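## Task

Lift the piece standing on E5 off the board and set it upright on the table. Then carry the piece from A5 onto E5. Squares are named by the labels along the board's edge. Every other square must finish with the same contents it started with. All pieces left on the board must be upright and lie wholly within their squares. The result only counts if it stays in place without the robot holding it.

## Robot and tools

Robot: one xArm6 (six revolute joints: waist, shoulder, elbow, forearm roll, wrist pitch, wrist roll) carrying a two-finger parallel gripper and a wrist camera. There is only one arm, so every command holds a single row. Joint ranges in rad: waist -6.283 to 6.283, shoulder -2.059 to 2.094, elbow -3.927 to 0.192, forearm roll -6.283 to 6.283, wrist pitch -1.693 to 3.142, wrist roll -6.283 to 6.283. The base may sit slightly tilted on the table, and a block under it counts as part of the arm for collision checks.

Frames: the scene frame has its origin on the table surface straight below the arm base, +z up, +y to the left when facing along +x. The gripper's fingers point along its own +z and close along its own y. end_effector_position is the spot between the pads when closed, roughly 2 cm short of the fingertips; closing pushes the tips about 10 mm further along gripper +z. Reported hand position can be slightly wrong, more so far from the base.

A row is 8 numbers: x, y, z (metres, scene frame), qw, qx, qy, qz (unit quaternion, w first, scene frame), opening. Position and quaternion form an absolute target pose for the gripper, not an offset. Opening runs -1 (closed) to +1 (fully open, 0.084 m) and is a target finger setting. To hold an orientation, repeat the same quaternion in every row rather than copying the possibly drifted value from the last result.

Tools:
- execute_actions(actions, pictures): actions is a list with zero or one item. An empty list just reports the state. {"rows": [[8 numbers], ...], "steps": n} runs up to 15 control steps of 1/30 s (default 15), one row per step, last row repeated if rows run out. {"steps": n} alone is a wait of up to 300 steps counted from the previous result. pictures (boolean) toggles camera images, which come by default. A rejected call sends nothing.
- move(target, speed): target is one 8-number row (absolute pose plus opening); the gripper travels a straight line toward it over 0.5 to 10 s, cut off at 10 s. speed is path top speed in m/s, 0.002 to 0.5, default 0.25; rotation is capped at twice that in rad/s. The opening is sent at the start. It ignores obstacles, so contact strength grows with speed and with how far past the contact the target lies. The hand may lag, wander, or exceed speed when the arm is nearly straight.
- wait(seconds): 0 to 10 s of simulation with no new command.
- zoom_image(camera, region): closer look at cam_head_left, cam_head_right or cam_wrist; region is [x0, y0, x1, y1] pixels from the top-left, at most 504 by 504. Images are 672x504.
- read_manual(section): only licence texts; no motion.
- finished_scene(scene): closes the current scene by its number and reports success; irreversible. Only call it once the pieces rest correctly on their own.

Limits on commands: any target more than 0.6 m from the last reported position along any gripper axis is refused. Each control step, the commanded pose is clipped to within 70 mm and 16 degrees of the measured pose, then reached by damped inverse kinematics, position taking priority over orientation. After an action the arm keeps going only to the last clipped pose, so a far target may need several calls; check the reported pose. Joint drives are limited to 3.14 rad/s and synchronise their arrival. The simulation keeps running while you compose a reply, and fingers keep moving meanwhile.

Results: a state line with end_effector_position, end_effector_quat_wxyz, linear and angular velocities, joint positions, joint torques (offset, scaled and noisy; nonzero even in free air) and grip_measured (same -1..1 scale as opening). "Hand target" shows where the controller is driving. "pose unreachable" and HELD mark steps the clearance check altered or blocked. A move adds a "move:" line: done (settled near target), off_target, moving, held or fault, plus limits such as paced (pose clipped) or held (some steps blocked; afterwards the arm may jump faster than speed), and distance to target. Camera calibration lines list intrinsics and world-to-camera transforms; changed values are listed when they differ.

Gripping: to hold a piece, keep commanding an opening well below grip_measured; the gap sets squeeze force (about 24 N per pad max on items up to ~6 cm). Echoing grip_measured back still squeezes lightly. Fast closing can hit hard. Expect occasional brief tugs on a held piece, so grip firmly enough.

Avoid: torque faults (joint load limits in N m: waist 43.5, shoulder 43.5, elbow 26.1, forearm roll 26.1, wrist pitch 17.4, wrist roll 17.4, including held weight), which stop the arm, back the joint off and freeze it 10 s. Long holding heats motors: MOTOR HOT from 65 °C, and at 80 °C an OVER-TEMPERATURE FAULT brakes the arm. Never let anything fall off the table; avoid drops, slips, slamming, knocking neighbouring pieces and hard pushes. Approach from above slowly, lower pieces gently, and release fully before leaving. Smooth, efficient motion is preferred.

Each tool is called after "Emit:" as a command line: name --argument value for each argument, lists and objects as JSON in quotes; but a table of rows of numbers goes row by row, as --pt "numbers of a row", without its own name.

## Session

Emit:
execute_actions --actions '[]'

Scene clock: 0.00 s of 4400.00 s.
end_effector_position=(+0.3924, -0.2884, +0.3948) grip_measured=+1.00 end_effector_quat_wxyz=(+0.446, +0.669, -0.595, +0.002) end_effector_velocity=(-0.000, +0.001, -0.000) end_effector_angular_velocity=(+0.000, +0.003, -0.000)
Joint positions: [-0.223  0.297 -1.336 -0.685  1.405  1.254  0.084]
Joint velocities: [ 0.001  0.     0.     0.     0.002 -0.    -0.   ]
Joint torques (N m, as the arm reports them, + toward a larger angle): no reading
Motor temperatures (°C, as the motors report them): [34 28 35 32 33 35]
Hand target: +0.392, -0.288, +0.395; +0.446, +0.669, -0.595, +0.002
camera_calibration (this result's frames):
cam_wrist: T_world_to_cam=[[-0.793455, 0.113181, 0.598013, 0.134916], [-0.303972, 0.777546, -0.550476, 0.629376], [-0.527286, -0.618557, -0.582544, 0.386903], [0, 0, 0, 1]] pos_world=[0.502371, -0.265317, 0.491162]

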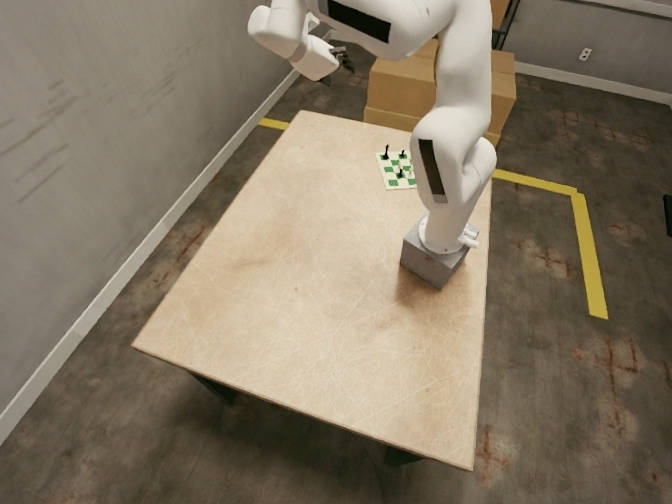

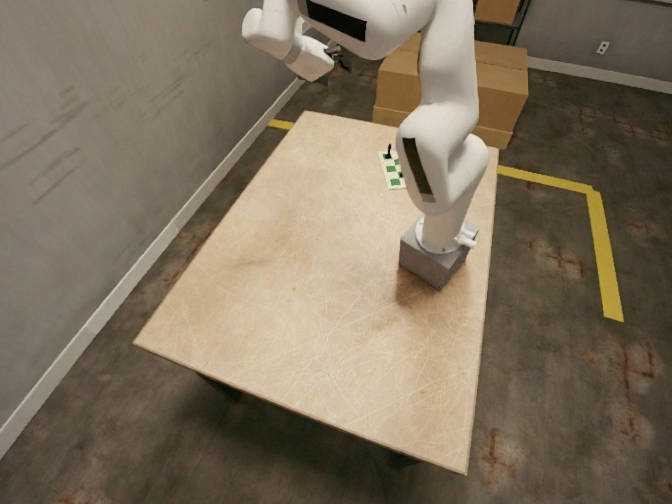

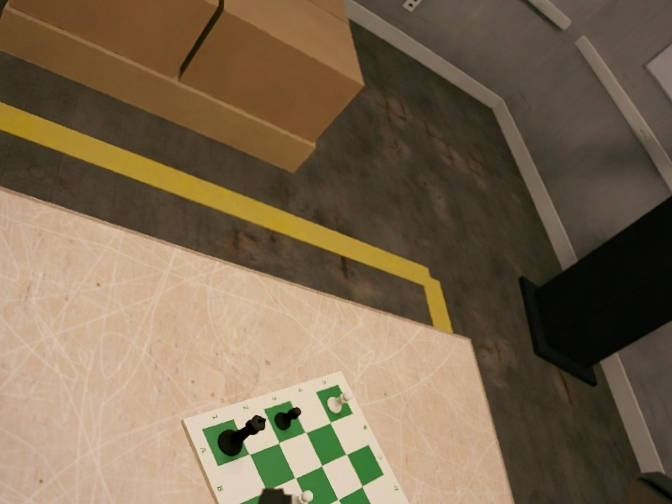

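Emit:
move --target '[0.075,-0.43,0.28,0,0.866,-0.5,0,-0.35]' --speed 0.3

Scene clock: 6.70 s of 4400.00 s.
end_effector_position=(+0.0760, -0.4307, +0.2806) grip_measured=-0.37 end_effector_quat_wxyz=(+0.001, +0.866, -0.499, +0.002) end_effector_velocity=(-0.002, -0.001, -0.000) end_effector_angular_velocity=(+0.012, -0.005, +0.004)
Joint positions: [-1.262  0.338 -1.012  0.131  0.851 -0.504  0.028]
Joint velocities: [-0.006  0.013 -0.017  0.005  0.017 -0.013 -0.   ]
Joint torques (N m, as the arm reports them, + toward a larger angle): [ -3.07 -30.97 -11.16  -0.83  -0.76   0.45]
Motor temperatures (°C, as the motors report them): [34 28 36 32 33 35]
Hand target: +0.076, -0.431, +0.280; +0.000, +0.866, -0.499, +0.002
Off the commanded pose: 0.001 m, 0 deg.
After step 90, 1.33 s passed at rest.
move: done
camera_calibration (this result's frames):
cam_wrist: T_world_to_cam=[[-0.866347, -0.499352, 0.0094924, -0.124833], [-0.499389, 0.865822, -0.0310228, 0.488151], [0.00727256, -0.0316169, -0.999474, 0.394679], [0, 0, 0, 1]] pos_world=[0.132758, -0.472509, 0.4108]

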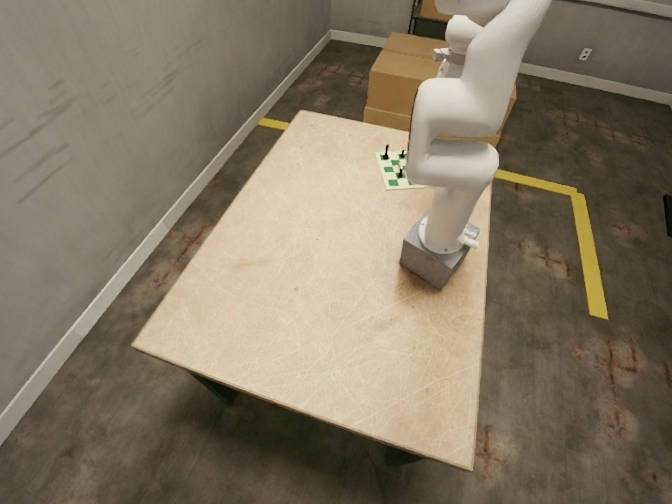

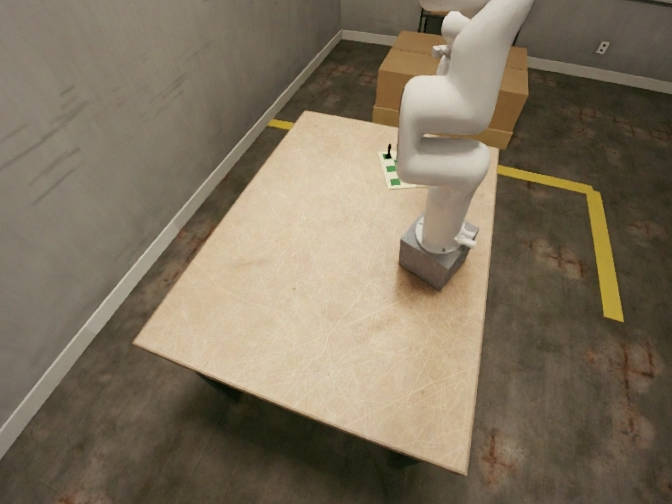

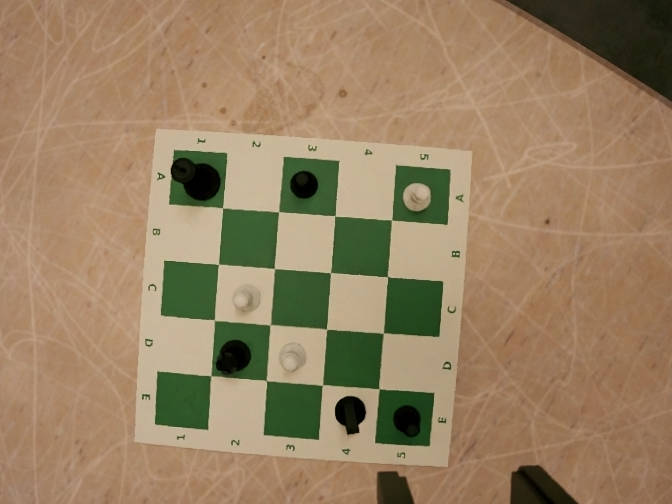

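Emit:
move --target '[0.043,-0.4105,0.095,0,0.8471,-0.5314,0,-0.42]'

Scene clock: 15.87 s of 4400.00 s.
end_effector_position=(+0.0427, -0.4109, +0.0954) grip_measured=-0.44 end_effector_quat_wxyz=(+0.001, +0.847, -0.532, -0.000) end_effector_velocity=(-0.001, +0.002, -0.004) end_effector_angular_velocity=(+0.005, -0.001, -0.001)
Joint positions: [-1.261  0.733 -0.908  0.272  0.365 -0.596  0.025]
Joint velocities: [ 0.     0.009 -0.002  0.007 -0.002 -0.006 -0.   ]
Joint torques (N m, as the arm reports them, + toward a larger angle): [ -3.47 -34.4   -7.65  -0.7   -0.77   0.51]
Motor temperatures (°C, as the motors report them): [34 28 36 32 34 35]
Hand target: +0.043, -0.411, +0.095; +0.000, +0.847, -0.532, -0.000
Off the commanded pose: 0.001 m, 0 deg.
After step 90, 4.73 s passed at rest.
move: done
camera_calibration (this result's frames):
cam_wrist: T_world_to_cam=[[-0.901557, -0.432533, 0.0104535, -0.113172], [-0.432655, 0.901164, -0.0267124, 0.459817], [0.00213371, -0.0286055, -0.999589, 0.211905], [0, 0, 0, 1]] pos_world=[0.0964587, -0.45726, 0.225283]

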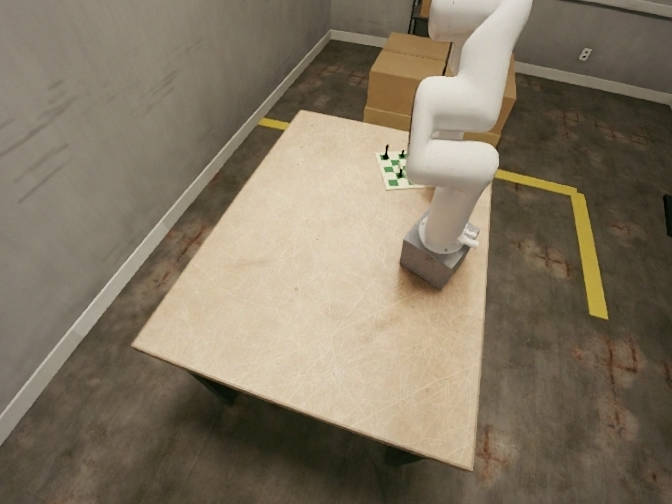

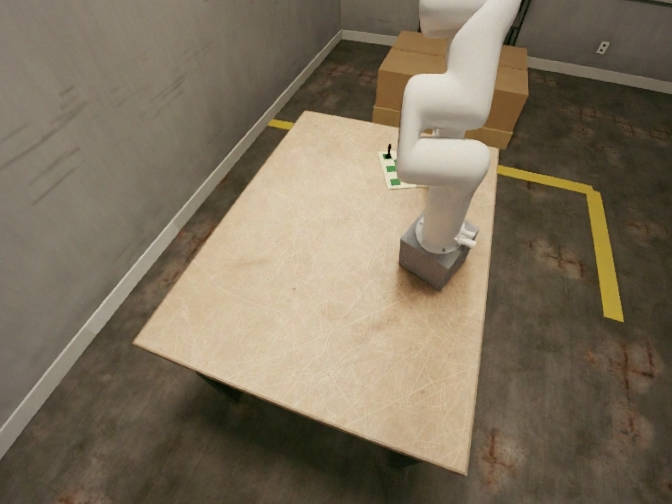

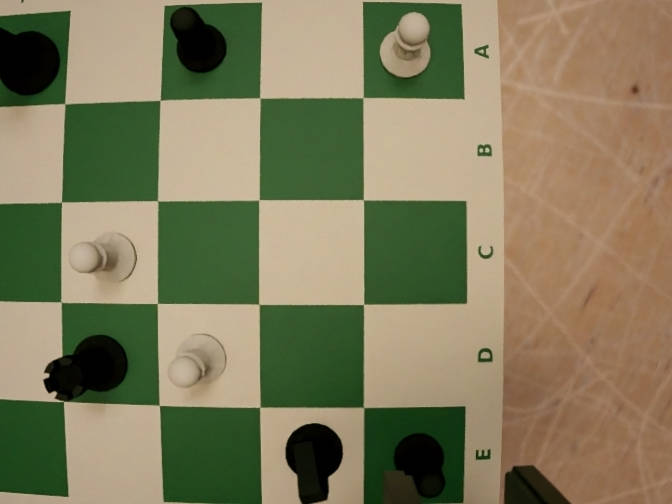

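Emit:
move --target '[0.0425,-0.4068,0.036,0,0.8471,-0.5314,0,-0.42]' --speed 0.1

Emit:
execute_actions --actions '[{"rows":[[0.0425,-0.4068,0.036,0,0.8471,-0.5314,0,-0.5],[0.0425,-0.4068,0.036,0,0.8471,-0.5314,0,-0.55],[0.0425,-0.4068,0.036,0,0.8471,-0.5314,0,-0.6],[0.0425,-0.4068,0.036,0,0.8471,-0.5314,0,-0.65],[0.0425,-0.4068,0.036,0,0.8471,-0.5314,0,-0.7],[0.0425,-0.4068,0.036,0,0.8471,-0.5314,0,-0.75],[0.0425,-0.4068,0.036,0,0.8471,-0.5314,0,-0.8],[0.0425,-0.4068,0.036,0,0.8471,-0.5314,0,-0.85],[0.0425,-0.4068,0.036,0,0.8471,-0.5314,0,-0.9],[0.0425,-0.4068,0.036,0,0.8471,-0.5314,0,-0.95]],"steps":15}]'

Scene clock: 30.07 s of 4400.00 s.
end_effector_position=(+0.0425, -0.4070, +0.0364) grip_measured=-0.44 end_effector_quat_wxyz=(+0.000, +0.847, -0.531, -0.000) end_effector_velocity=(+0.000, +0.000, -0.003) end_effector_angular_velocity=(+0.001, -0.002, +0.001)
Joint positions: [-1.221  0.91  -0.969  0.422  0.255 -0.713  0.025]
Joint velocities: [ 0.004  0.01  -0.005  0.019 -0.003 -0.017  0.   ]
Joint torques (N m, as the arm reports them, + toward a larger angle): [ -3.65 -35.27  -6.03  -0.51  -0.85   0.4 ]
Motor temperatures (°C, as the motors report them): [34 29 36 32 34 35]
Hand target: +0.042, -0.407, +0.036; +0.000, +0.847, -0.531, -0.000
Off the commanded pose: 0.000 m, 0 deg.
After step 90, 10.13 s passed at rest.
move: done
camera_calibration (this result's frames):
cam_wrist: T_world_to_cam=[[-0.901294, -0.4331, 0.00967339, -0.111293], [-0.433199, 0.900905, -0.0266179, 0.454565], [0.00281341, -0.028181, -0.999599, 0.153247], [0, 0, 0, 1]] pos_world=[0.0961781, -0.453402, 0.166362]

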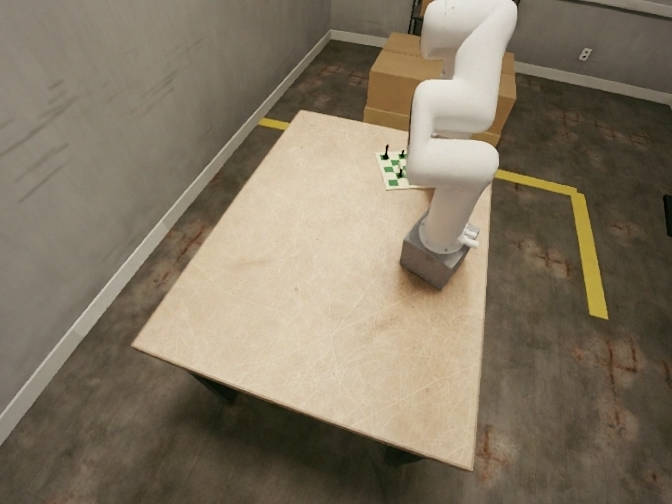

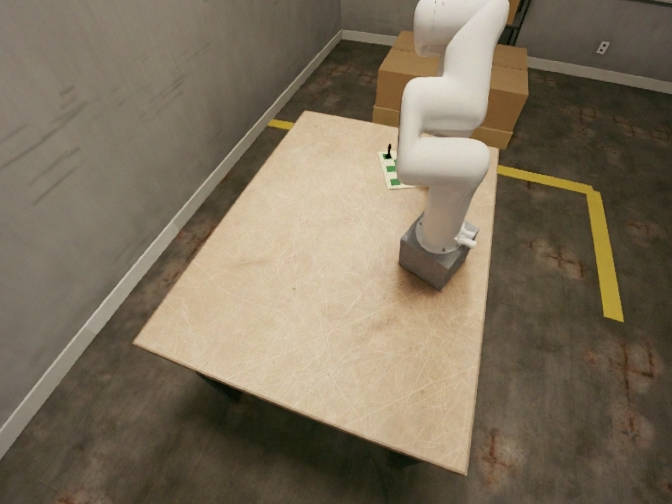

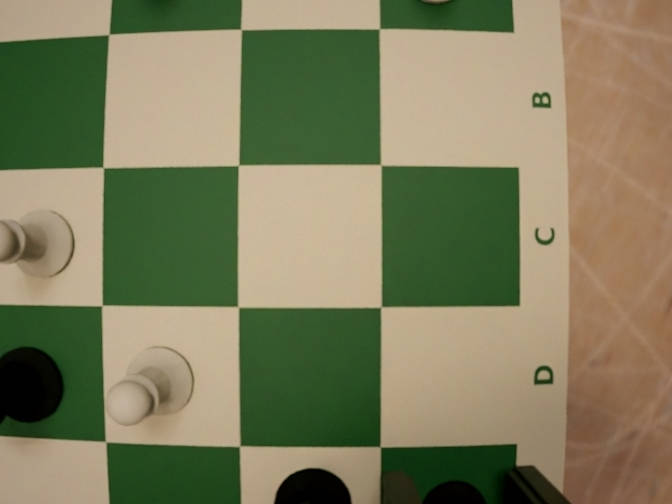

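Scene clock: 30.57 s of 4400.00 s.
end_effector_position=(+0.0425, -0.4069, +0.0361) grip_measured=-0.78 end_effector_quat_wxyz=(+0.000, +0.847, -0.531, +0.000) end_effector_velocity=(-0.001, +0.001, -0.000) end_effector_angular_velocity=(+0.001, +0.000, -0.001)
Joint positions: [-1.221  0.911 -0.97   0.425  0.255 -0.715  0.01 ]
Joint velocities: [-0.001  0.     0.001  0.    -0.    -0.001  0.   ]
Joint torques (N m, as the arm reports them, + toward a larger angle): [ -3.67 -34.92  -6.2   -0.65  -0.95   0.55]
Motor temperatures (°C, as the motors report them): [34 29 36 32 34 35]
Hand target: +0.043, -0.407, +0.036; +0.000, +0.847, -0.531, +0.000
Off the commanded pose: 0.000 m, 0 deg.
Steps of this call (steps 1 to 15: all 15 steps of this action). Readings (end_effector_position):
1: (+0.0425, -0.4070, +0.0363)
2: (+0.0425, -0.4069, +0.0363)
4: (+0.0425, -0.4069, +0.0362)
8: (+0.0425, -0.4069, +0.0361)
15: the state above
camera_calibration (this result's frames):
cam_wrist: T_world_to_cam=[[-0.901251, -0.4332, 0.00916726, -0.111222], [-0.433285, 0.900866, -0.0265544, 0.45443], [0.00324491, -0.0279043, -0.999605, 0.152986], [0, 0, 0, 1]] pos_world=[0.096162, -0.453293, 0.166012]

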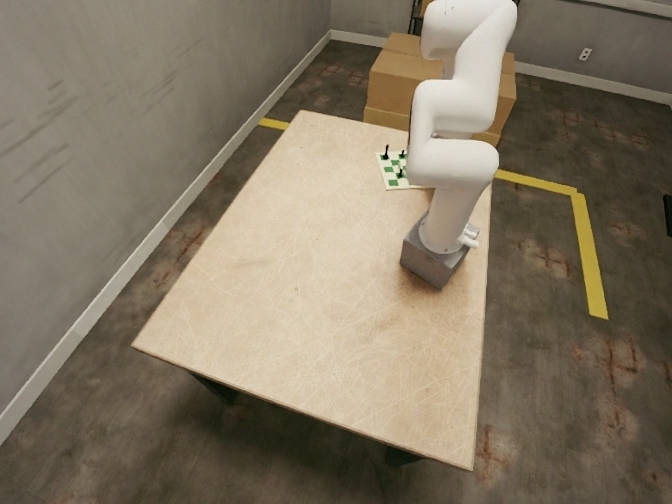

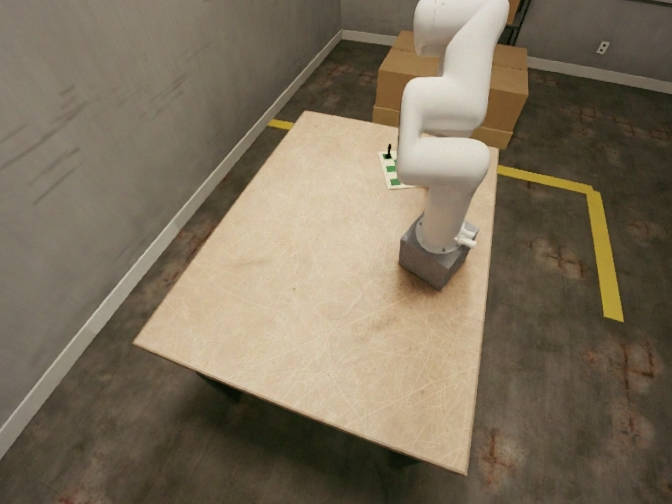

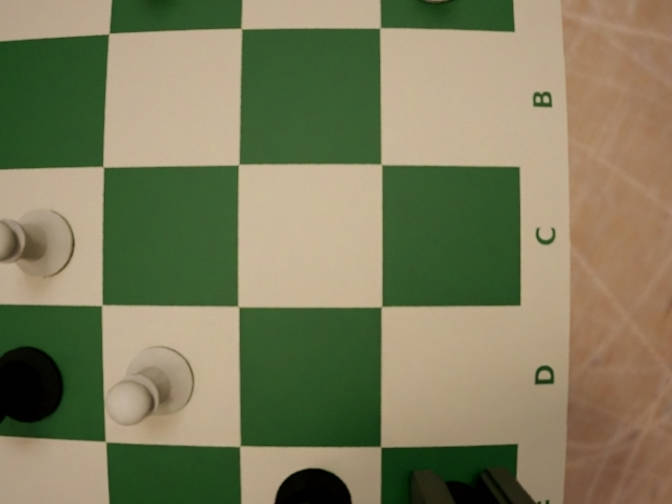

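Emit:
move --target '[0.0425,-0.4068,0.05,0,0.8471,-0.5314,0,-0.95]' --speed 0.06

Emit:
move --target '[-0.0295,-0.4416,0.045,0,0.8471,-0.5314,0,-0.95]' --speed 0.15

Emit:
move --target '[-0.0295,-0.4416,0.0305,0,0.8471,-0.5314,0,-0.95]' --speed 0.02

Scene clock: 39.90 s of 4400.00 s.
end_effector_position=(+0.0425, -0.4067, +0.0497) grip_measured=-0.78 end_effector_quat_wxyz=(-0.000, +0.847, -0.531, +0.000) end_effector_velocity=(-0.001, +0.000, +0.002) end_effector_angular_velocity=(+0.001, +0.000, -0.002)
Joint positions: [-1.231  0.867 -0.948  0.385  0.276 -0.685  0.01 ]
Joint velocities: [-0.003 -0.005  0.002 -0.008  0.003  0.007  0.   ]
Joint torques (N m, as the arm reports them, + toward a larger angle): [ -3.46 -34.2   -6.37  -0.42  -0.98   0.35]
Motor temperatures (°C, as the motors report them): [34 29 36 32 34 35]
Hand target: +0.043, -0.407, +0.050; -0.000, +0.847, -0.531, +0.000
Off the commanded pose: 0.000 m, 0 deg.
After step 90, 5.53 s passed at rest.
move: done
camera_calibration (this result's frames):
cam_wrist: T_world_to_cam=[[-0.901247, -0.433212, 0.00899246, -0.111303], [-0.433293, 0.900868, -0.026346, 0.454659], [0.0033124, -0.0276406, -0.999612, 0.166753], [0, 0, 0, 1]] pos_world=[0.0961362, -0.453196, 0.179668]

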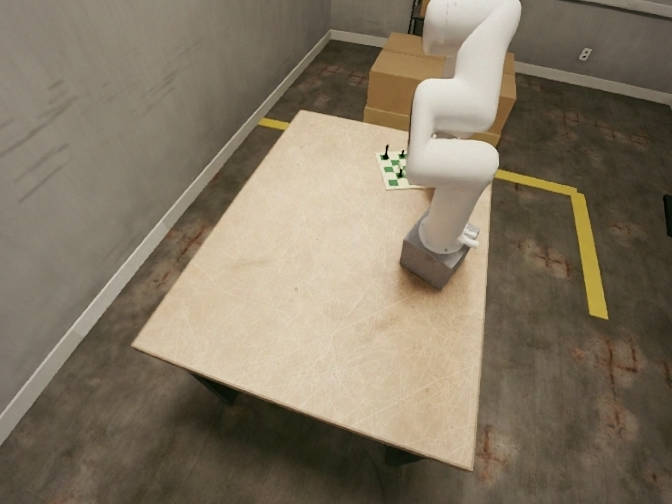

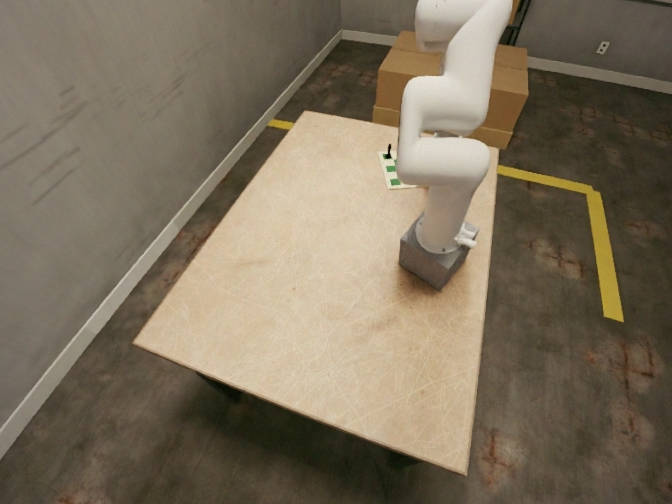

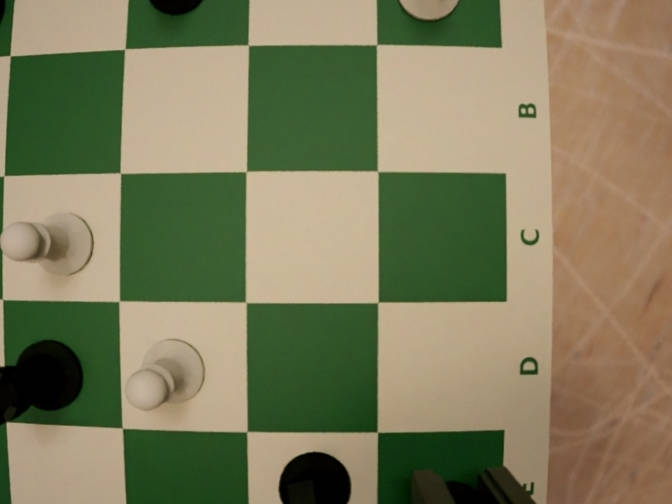

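Scene clock: 40.97 s of 4400.00 s.
end_effector_position=(-0.0292, -0.4415, +0.0451) grip_measured=-0.78 end_effector_quat_wxyz=(+0.000, +0.847, -0.531, +0.000) end_effector_velocity=(-0.003, -0.002, +0.000) end_effector_angular_velocity=(+0.000, +0.001, -0.003)
Joint positions: [-1.424  0.955 -1.09   0.207  0.333 -0.699  0.01 ]
Joint velocities: [-0.007  0.003 -0.008 -0.01   0.005  0.007  0.   ]
Joint torques (N m, as the arm reports them, + toward a larger angle): [ -2.56 -38.06  -7.38  -0.53  -1.08   0.4 ]
Motor temperatures (°C, as the motors report them): [34 29 36 32 34 35]
Hand target: -0.030, -0.442, +0.045; +0.000, +0.847, -0.531, +0.000
Off the commanded pose: 0.000 m, 0 deg.
move: done
camera_calibration (this result's frames):
cam_wrist: T_world_to_cam=[[-0.901106, -0.433504, 0.009129, -0.191048], [-0.433587, 0.900718, -0.0266204, 0.454725], [0.00331741, -0.027946, -0.999604, 0.161245], [0, 0, 0, 1]] pos_world=[0.0244737, -0.487893, 0.175031]

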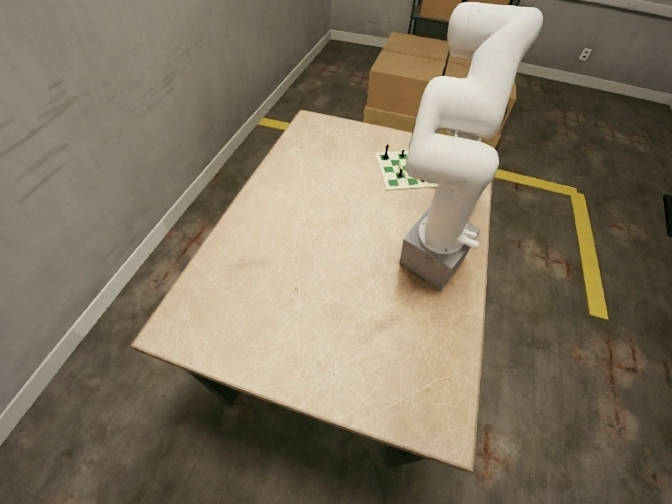

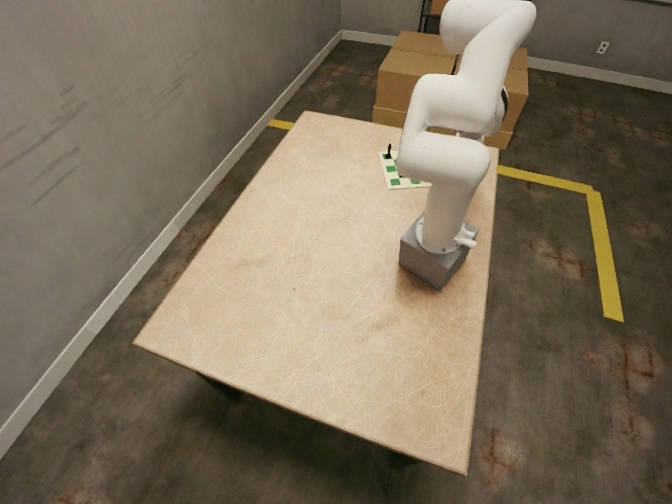

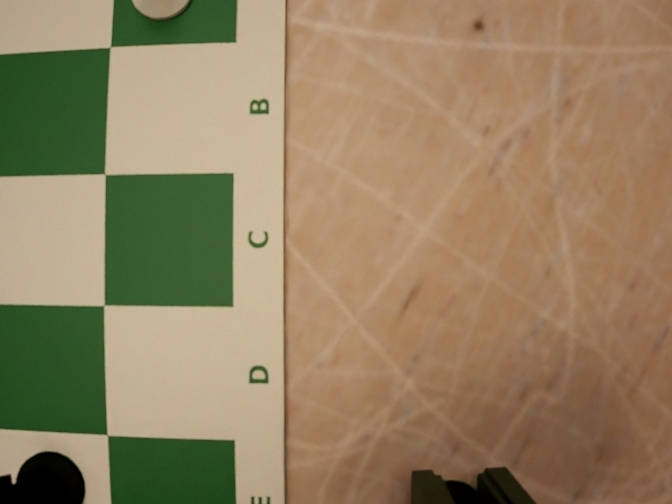

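Scene clock: 42.00 s of 4400.00 s.
end_effector_position=(-0.0295, -0.4416, +0.0307) grip_measured=-0.78 end_effector_quat_wxyz=(+0.000, +0.847, -0.531, -0.000) end_effector_velocity=(+0.000, -0.002, -0.001) end_effector_angular_velocity=(-0.005, +0.001, +0.001)
Joint positions: [-1.42   0.998 -1.111  0.224  0.311 -0.712  0.01 ]
Joint velocities: [ 0.002  0.005 -0.006  0.003 -0.004 -0.002 -0.   ]
Joint torques (N m, as the arm reports them, + toward a larger angle): [ -2.54 -38.2   -7.16  -0.77  -1.06   0.3 ]
Motor temperatures (°C, as the motors report them): [34 29 36 32 34 35]
Hand target: -0.030, -0.442, +0.030; +0.000, +0.847, -0.531, -0.000
Off the commanded pose: 0.000 m, 0 deg.
move: done
camera_calibration (this result's frames):
cam_wrist: T_world_to_cam=[[-0.901257, -0.433187, 0.00918603, -0.191123], [-0.433273, 0.900876, -0.0264087, 0.454385], [0.00316445, -0.0277811, -0.999609, 0.146983], [0, 0, 0, 1]] pos_world=[0.0241569, -0.488053, 0.160681]

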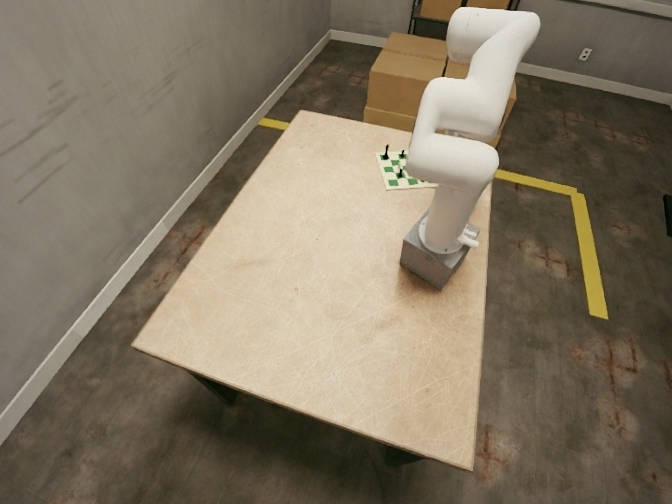

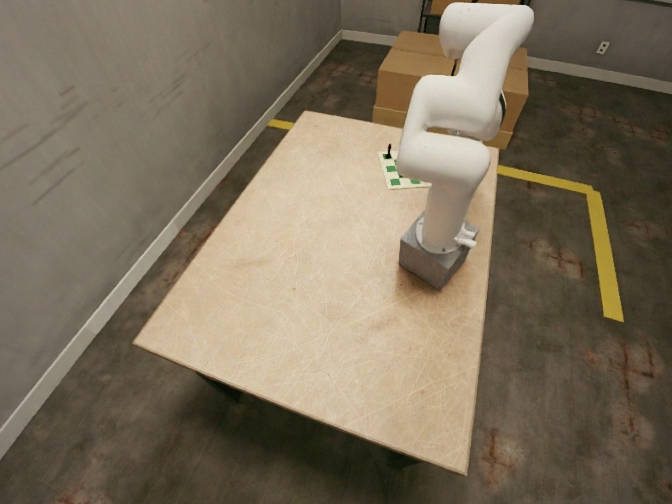

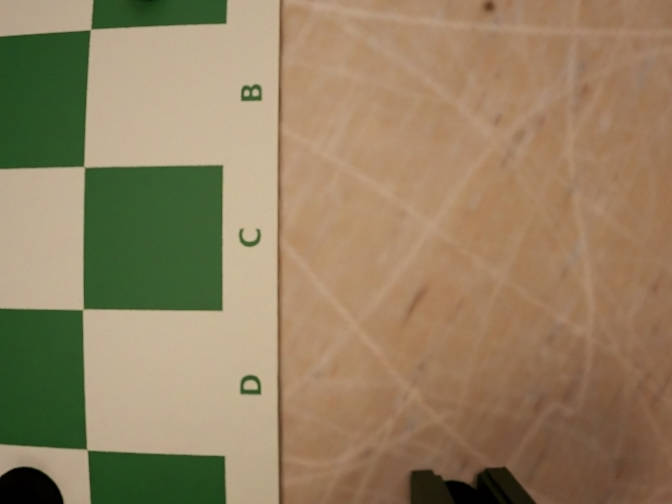

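Emit:
move --target '[-0.0295,-0.4416,0.029,0,0.8471,-0.5314,0,-0.95]' --speed 0.01

Scene clock: 46.43 s of 4400.00 s.
end_effector_position=(-0.0295, -0.4424, +0.0299) grip_measured=-0.78 end_effector_quat_wxyz=(+0.001, +0.847, -0.531, +0.000) end_effector_velocity=(-0.000, +0.002, -0.002) end_effector_angular_velocity=(+0.002, +0.000, +0.000)
Joint positions: [-1.419  1.001 -1.114  0.226  0.309 -0.713  0.01 ]
Joint velocities: [-0.     0.003  0.002  0.001 -0.003 -0.001 -0.   ]
Joint torques (N m, as the arm reports them, + toward a larger angle): [ -2.   -31.38  -5.87  -0.86  -0.91   0.54]
Motor temperatures (°C, as the motors report them): [34 29 36 32 34 35]
Hand target: -0.030, -0.442, +0.029; +0.000, +0.847, -0.531, -0.000
Off the commanded pose: 0.001 m, 0 deg.
After step 90, 0.73 s passed at rest.
move: done
camera_calibration (this result's frames):
cam_wrist: T_world_to_cam=[[-0.901224, -0.433239, 0.00999544, -0.191518], [-0.433343, 0.900793, -0.02805, 0.455107], [0.00314852, -0.0296108, -0.999557, 0.145273], [0, 0, 0, 1]] pos_world=[0.0241591, -0.488628, 0.159889]

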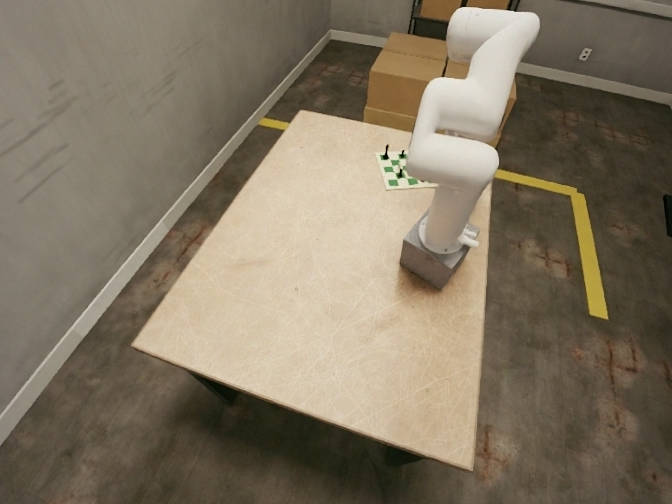

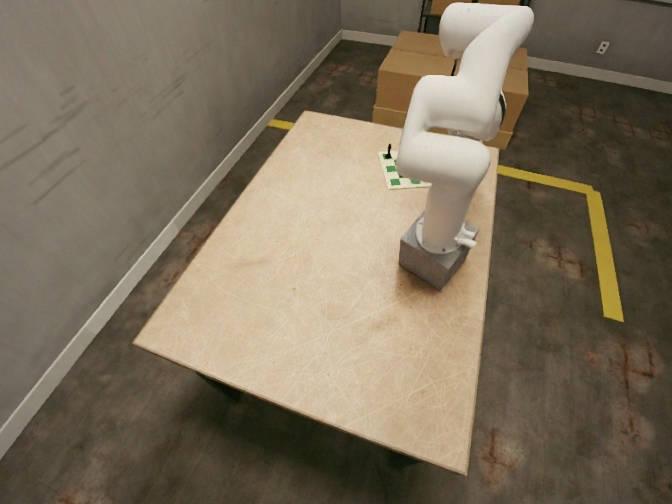

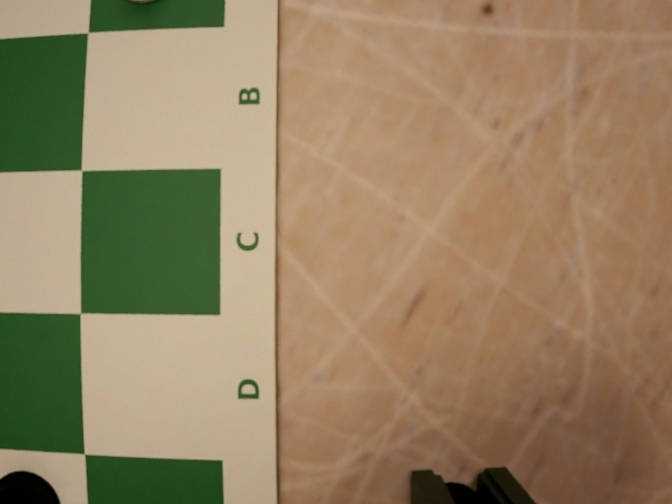

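Emit:
move --target '[-0.0295,-0.4418,0.0305,0,0.8471,-0.5314,0,-0.42]' --speed 0.02

Emit:
move --target '[-0.0295,-0.4418,0.075,0,0.8471,-0.5314,0,-0.42]' --speed 0.15

Emit:
move --target '[0.1117,-0.5394,0.095,0,0.8471,-0.5314,0,-0.42]' --speed 0.2

Scene clock: 54.13 s of 4400.00 s.
end_effector_position=(-0.0295, -0.4416, +0.0303) grip_measured=-0.44 end_effector_quat_wxyz=(-0.000, +0.847, -0.531, -0.000) end_effector_velocity=(+0.000, -0.001, +0.001) end_effector_angular_velocity=(-0.001, -0.000, +0.000)
Joint positions: [-1.419  0.999 -1.112  0.224  0.311 -0.712  0.025]
Joint velocities: [-0.    -0.003  0.    -0.001  0.002  0.    -0.   ]
Joint torques (N m, as the arm reports them, + toward a larger angle): [ -2.42 -37.94  -6.8   -1.04  -0.91   0.55]
Motor temperatures (°C, as the motors report them): [34 29 36 32 34 35]
Hand target: -0.029, -0.442, +0.031; -0.000, +0.847, -0.531, +0.000
Off the commanded pose: 0.000 m, 0 deg.
After step 90, 4.00 s passed at rest.
move: done
camera_calibration (this result's frames):
cam_wrist: T_world_to_cam=[[-0.901257, -0.433192, 0.00894209, -0.191122], [-0.433272, 0.900884, -0.0261349, 0.454412], [0.00326566, -0.0274286, -0.999618, 0.146718], [0, 0, 0, 1]] pos_world=[0.0241554, -0.488141, 0.160247]

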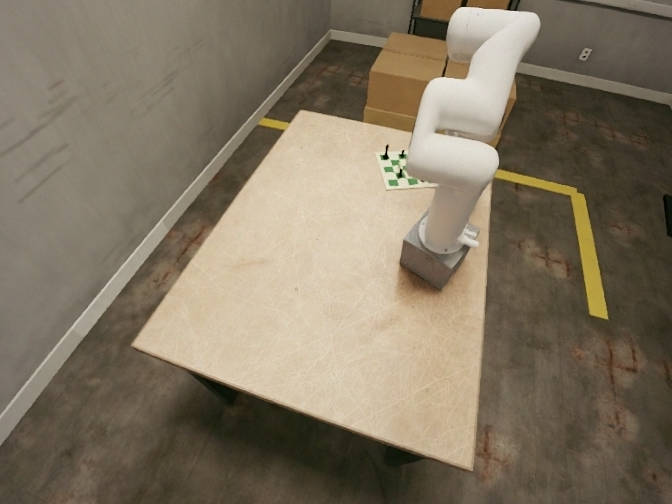

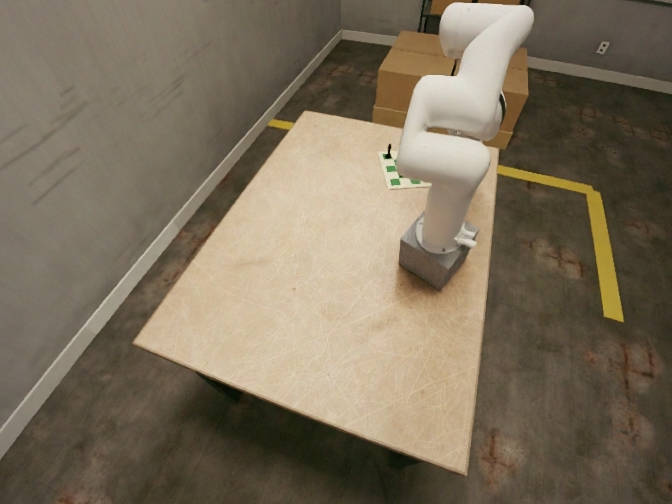

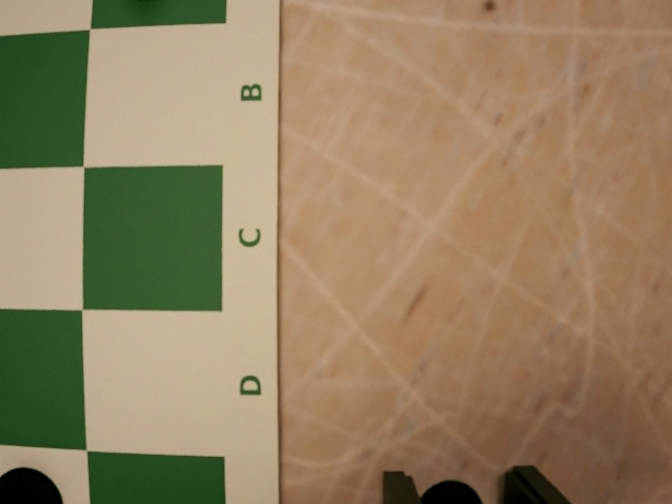

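Scene clock: 55.03 s of 4400.00 s.
end_effector_position=(-0.0294, -0.4416, +0.0745) grip_measured=-0.44 end_effector_quat_wxyz=(-0.000, +0.847, -0.531, -0.000) end_effector_velocity=(-0.000, -0.001, +0.004) end_effector_angular_velocity=(-0.002, -0.000, -0.001)
Joint positions: [-1.434  0.869 -1.056  0.175  0.385 -0.676  0.025]
Joint velocities: [-0.002 -0.009  0.001 -0.003  0.006  0.002  0.   ]
Joint torques (N m, as the arm reports them, + toward a larger angle): [ -2.3  -36.69  -7.51  -0.87  -1.02   0.39]
Motor temperatures (°C, as the motors report them): [34 29 36 32 34 35]
Hand target: -0.029, -0.442, +0.075; -0.000, +0.847, -0.531, +0.000
Off the commanded pose: 0.001 m, 0 deg.
move: done
camera_calibration (this result's frames):
cam_wrist: T_world_to_cam=[[-0.901232, -0.43325, 0.00867843, -0.191446], [-0.433323, 0.900863, -0.0259969, 0.455504], [0.00344509, -0.0271898, -0.999624, 0.19098], [0, 0, 0, 1]] pos_world=[0.0241853, -0.488098, 0.204411]

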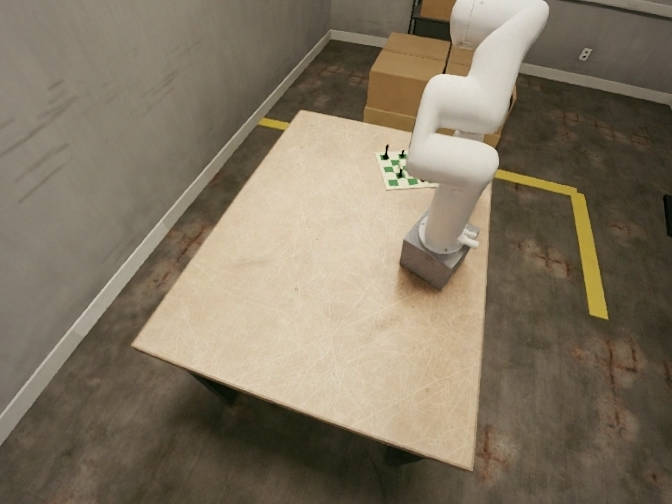

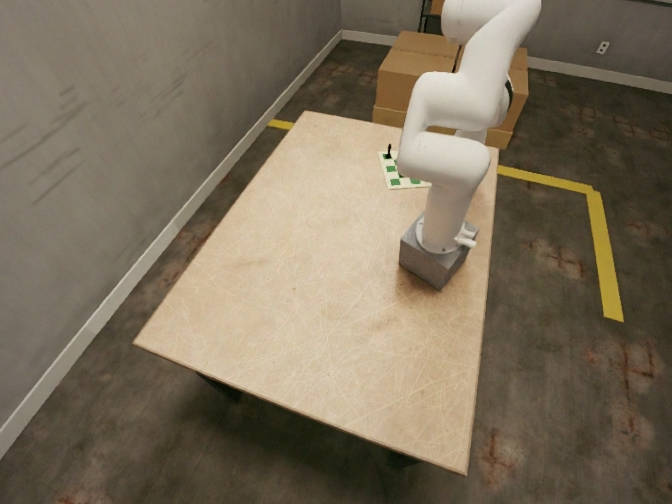

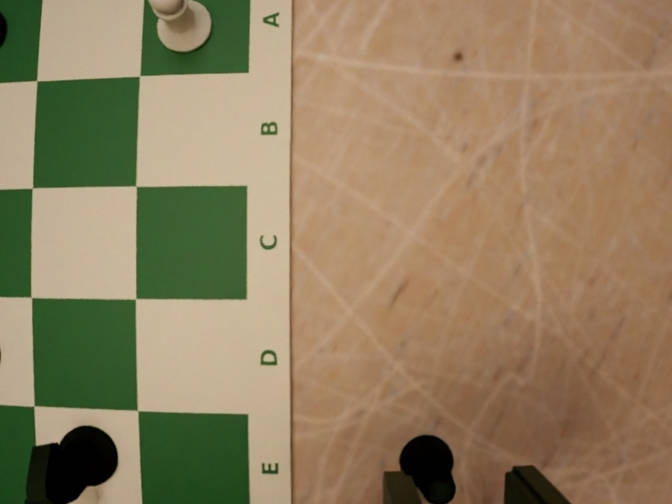

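Scene clock: 56.53 s of 4400.00 s.
end_effector_position=(+0.1118, -0.5389, +0.0950) grip_measured=-0.44 end_effector_quat_wxyz=(-0.000, +0.847, -0.531, +0.000) end_effector_velocity=(+0.002, -0.002, +0.000) end_effector_angular_velocity=(+0.000, +0.001, +0.001)
Joint positions: [-1.181  1.033 -1.515  0.183  0.659 -0.408  0.025]
Joint velocities: [ 0.003  0.006 -0.013 -0.002  0.007  0.004 -0.   ]
Joint torques (N m, as the arm reports them, + toward a larger angle): [ -5.47 -44.6   -9.46  -1.06  -1.22   0.41]
Motor temperatures (°C, as the motors report them): [34 29 36 32 34 35]
Hand target: +0.112, -0.539, +0.095; -0.000, +0.847, -0.531, +0.000
Off the commanded pose: 0.001 m, 0 deg.
move: done
camera_calibration (this result's frames):
cam_wrist: T_world_to_cam=[[-0.901166, -0.433393, 0.00831529, -0.106561], [-0.433455, 0.900786, -0.0264922, 0.604936], [0.00399126, -0.0274782, -0.999614, 0.20817], [0, 0, 0, 1]] pos_world=[0.165352, -0.585381, 0.225002]

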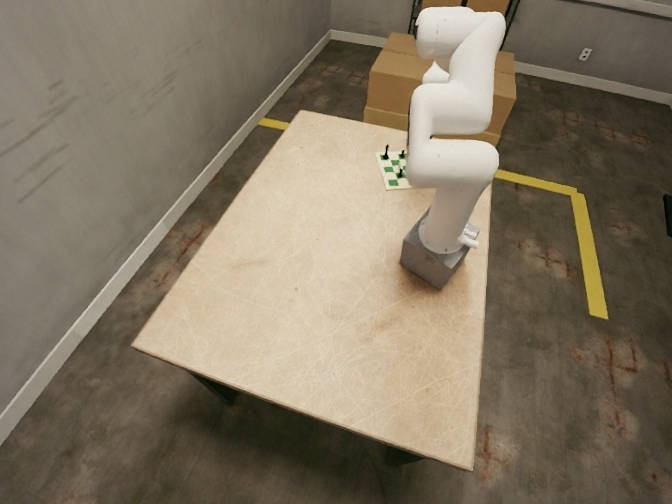

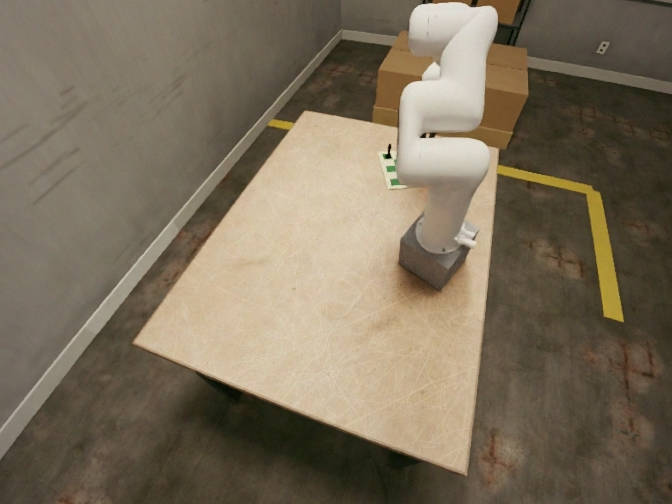

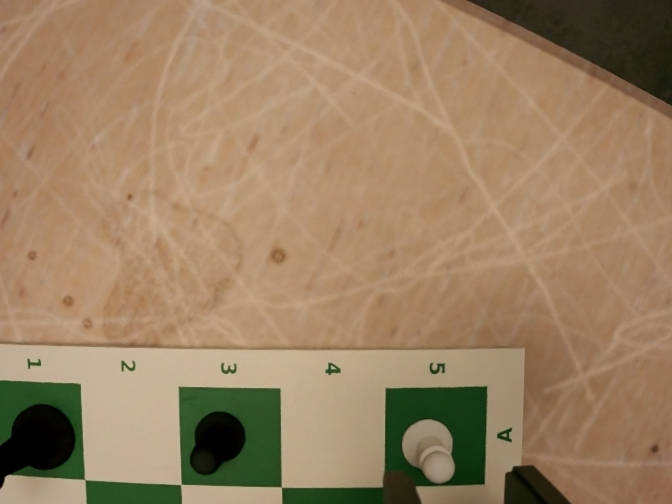

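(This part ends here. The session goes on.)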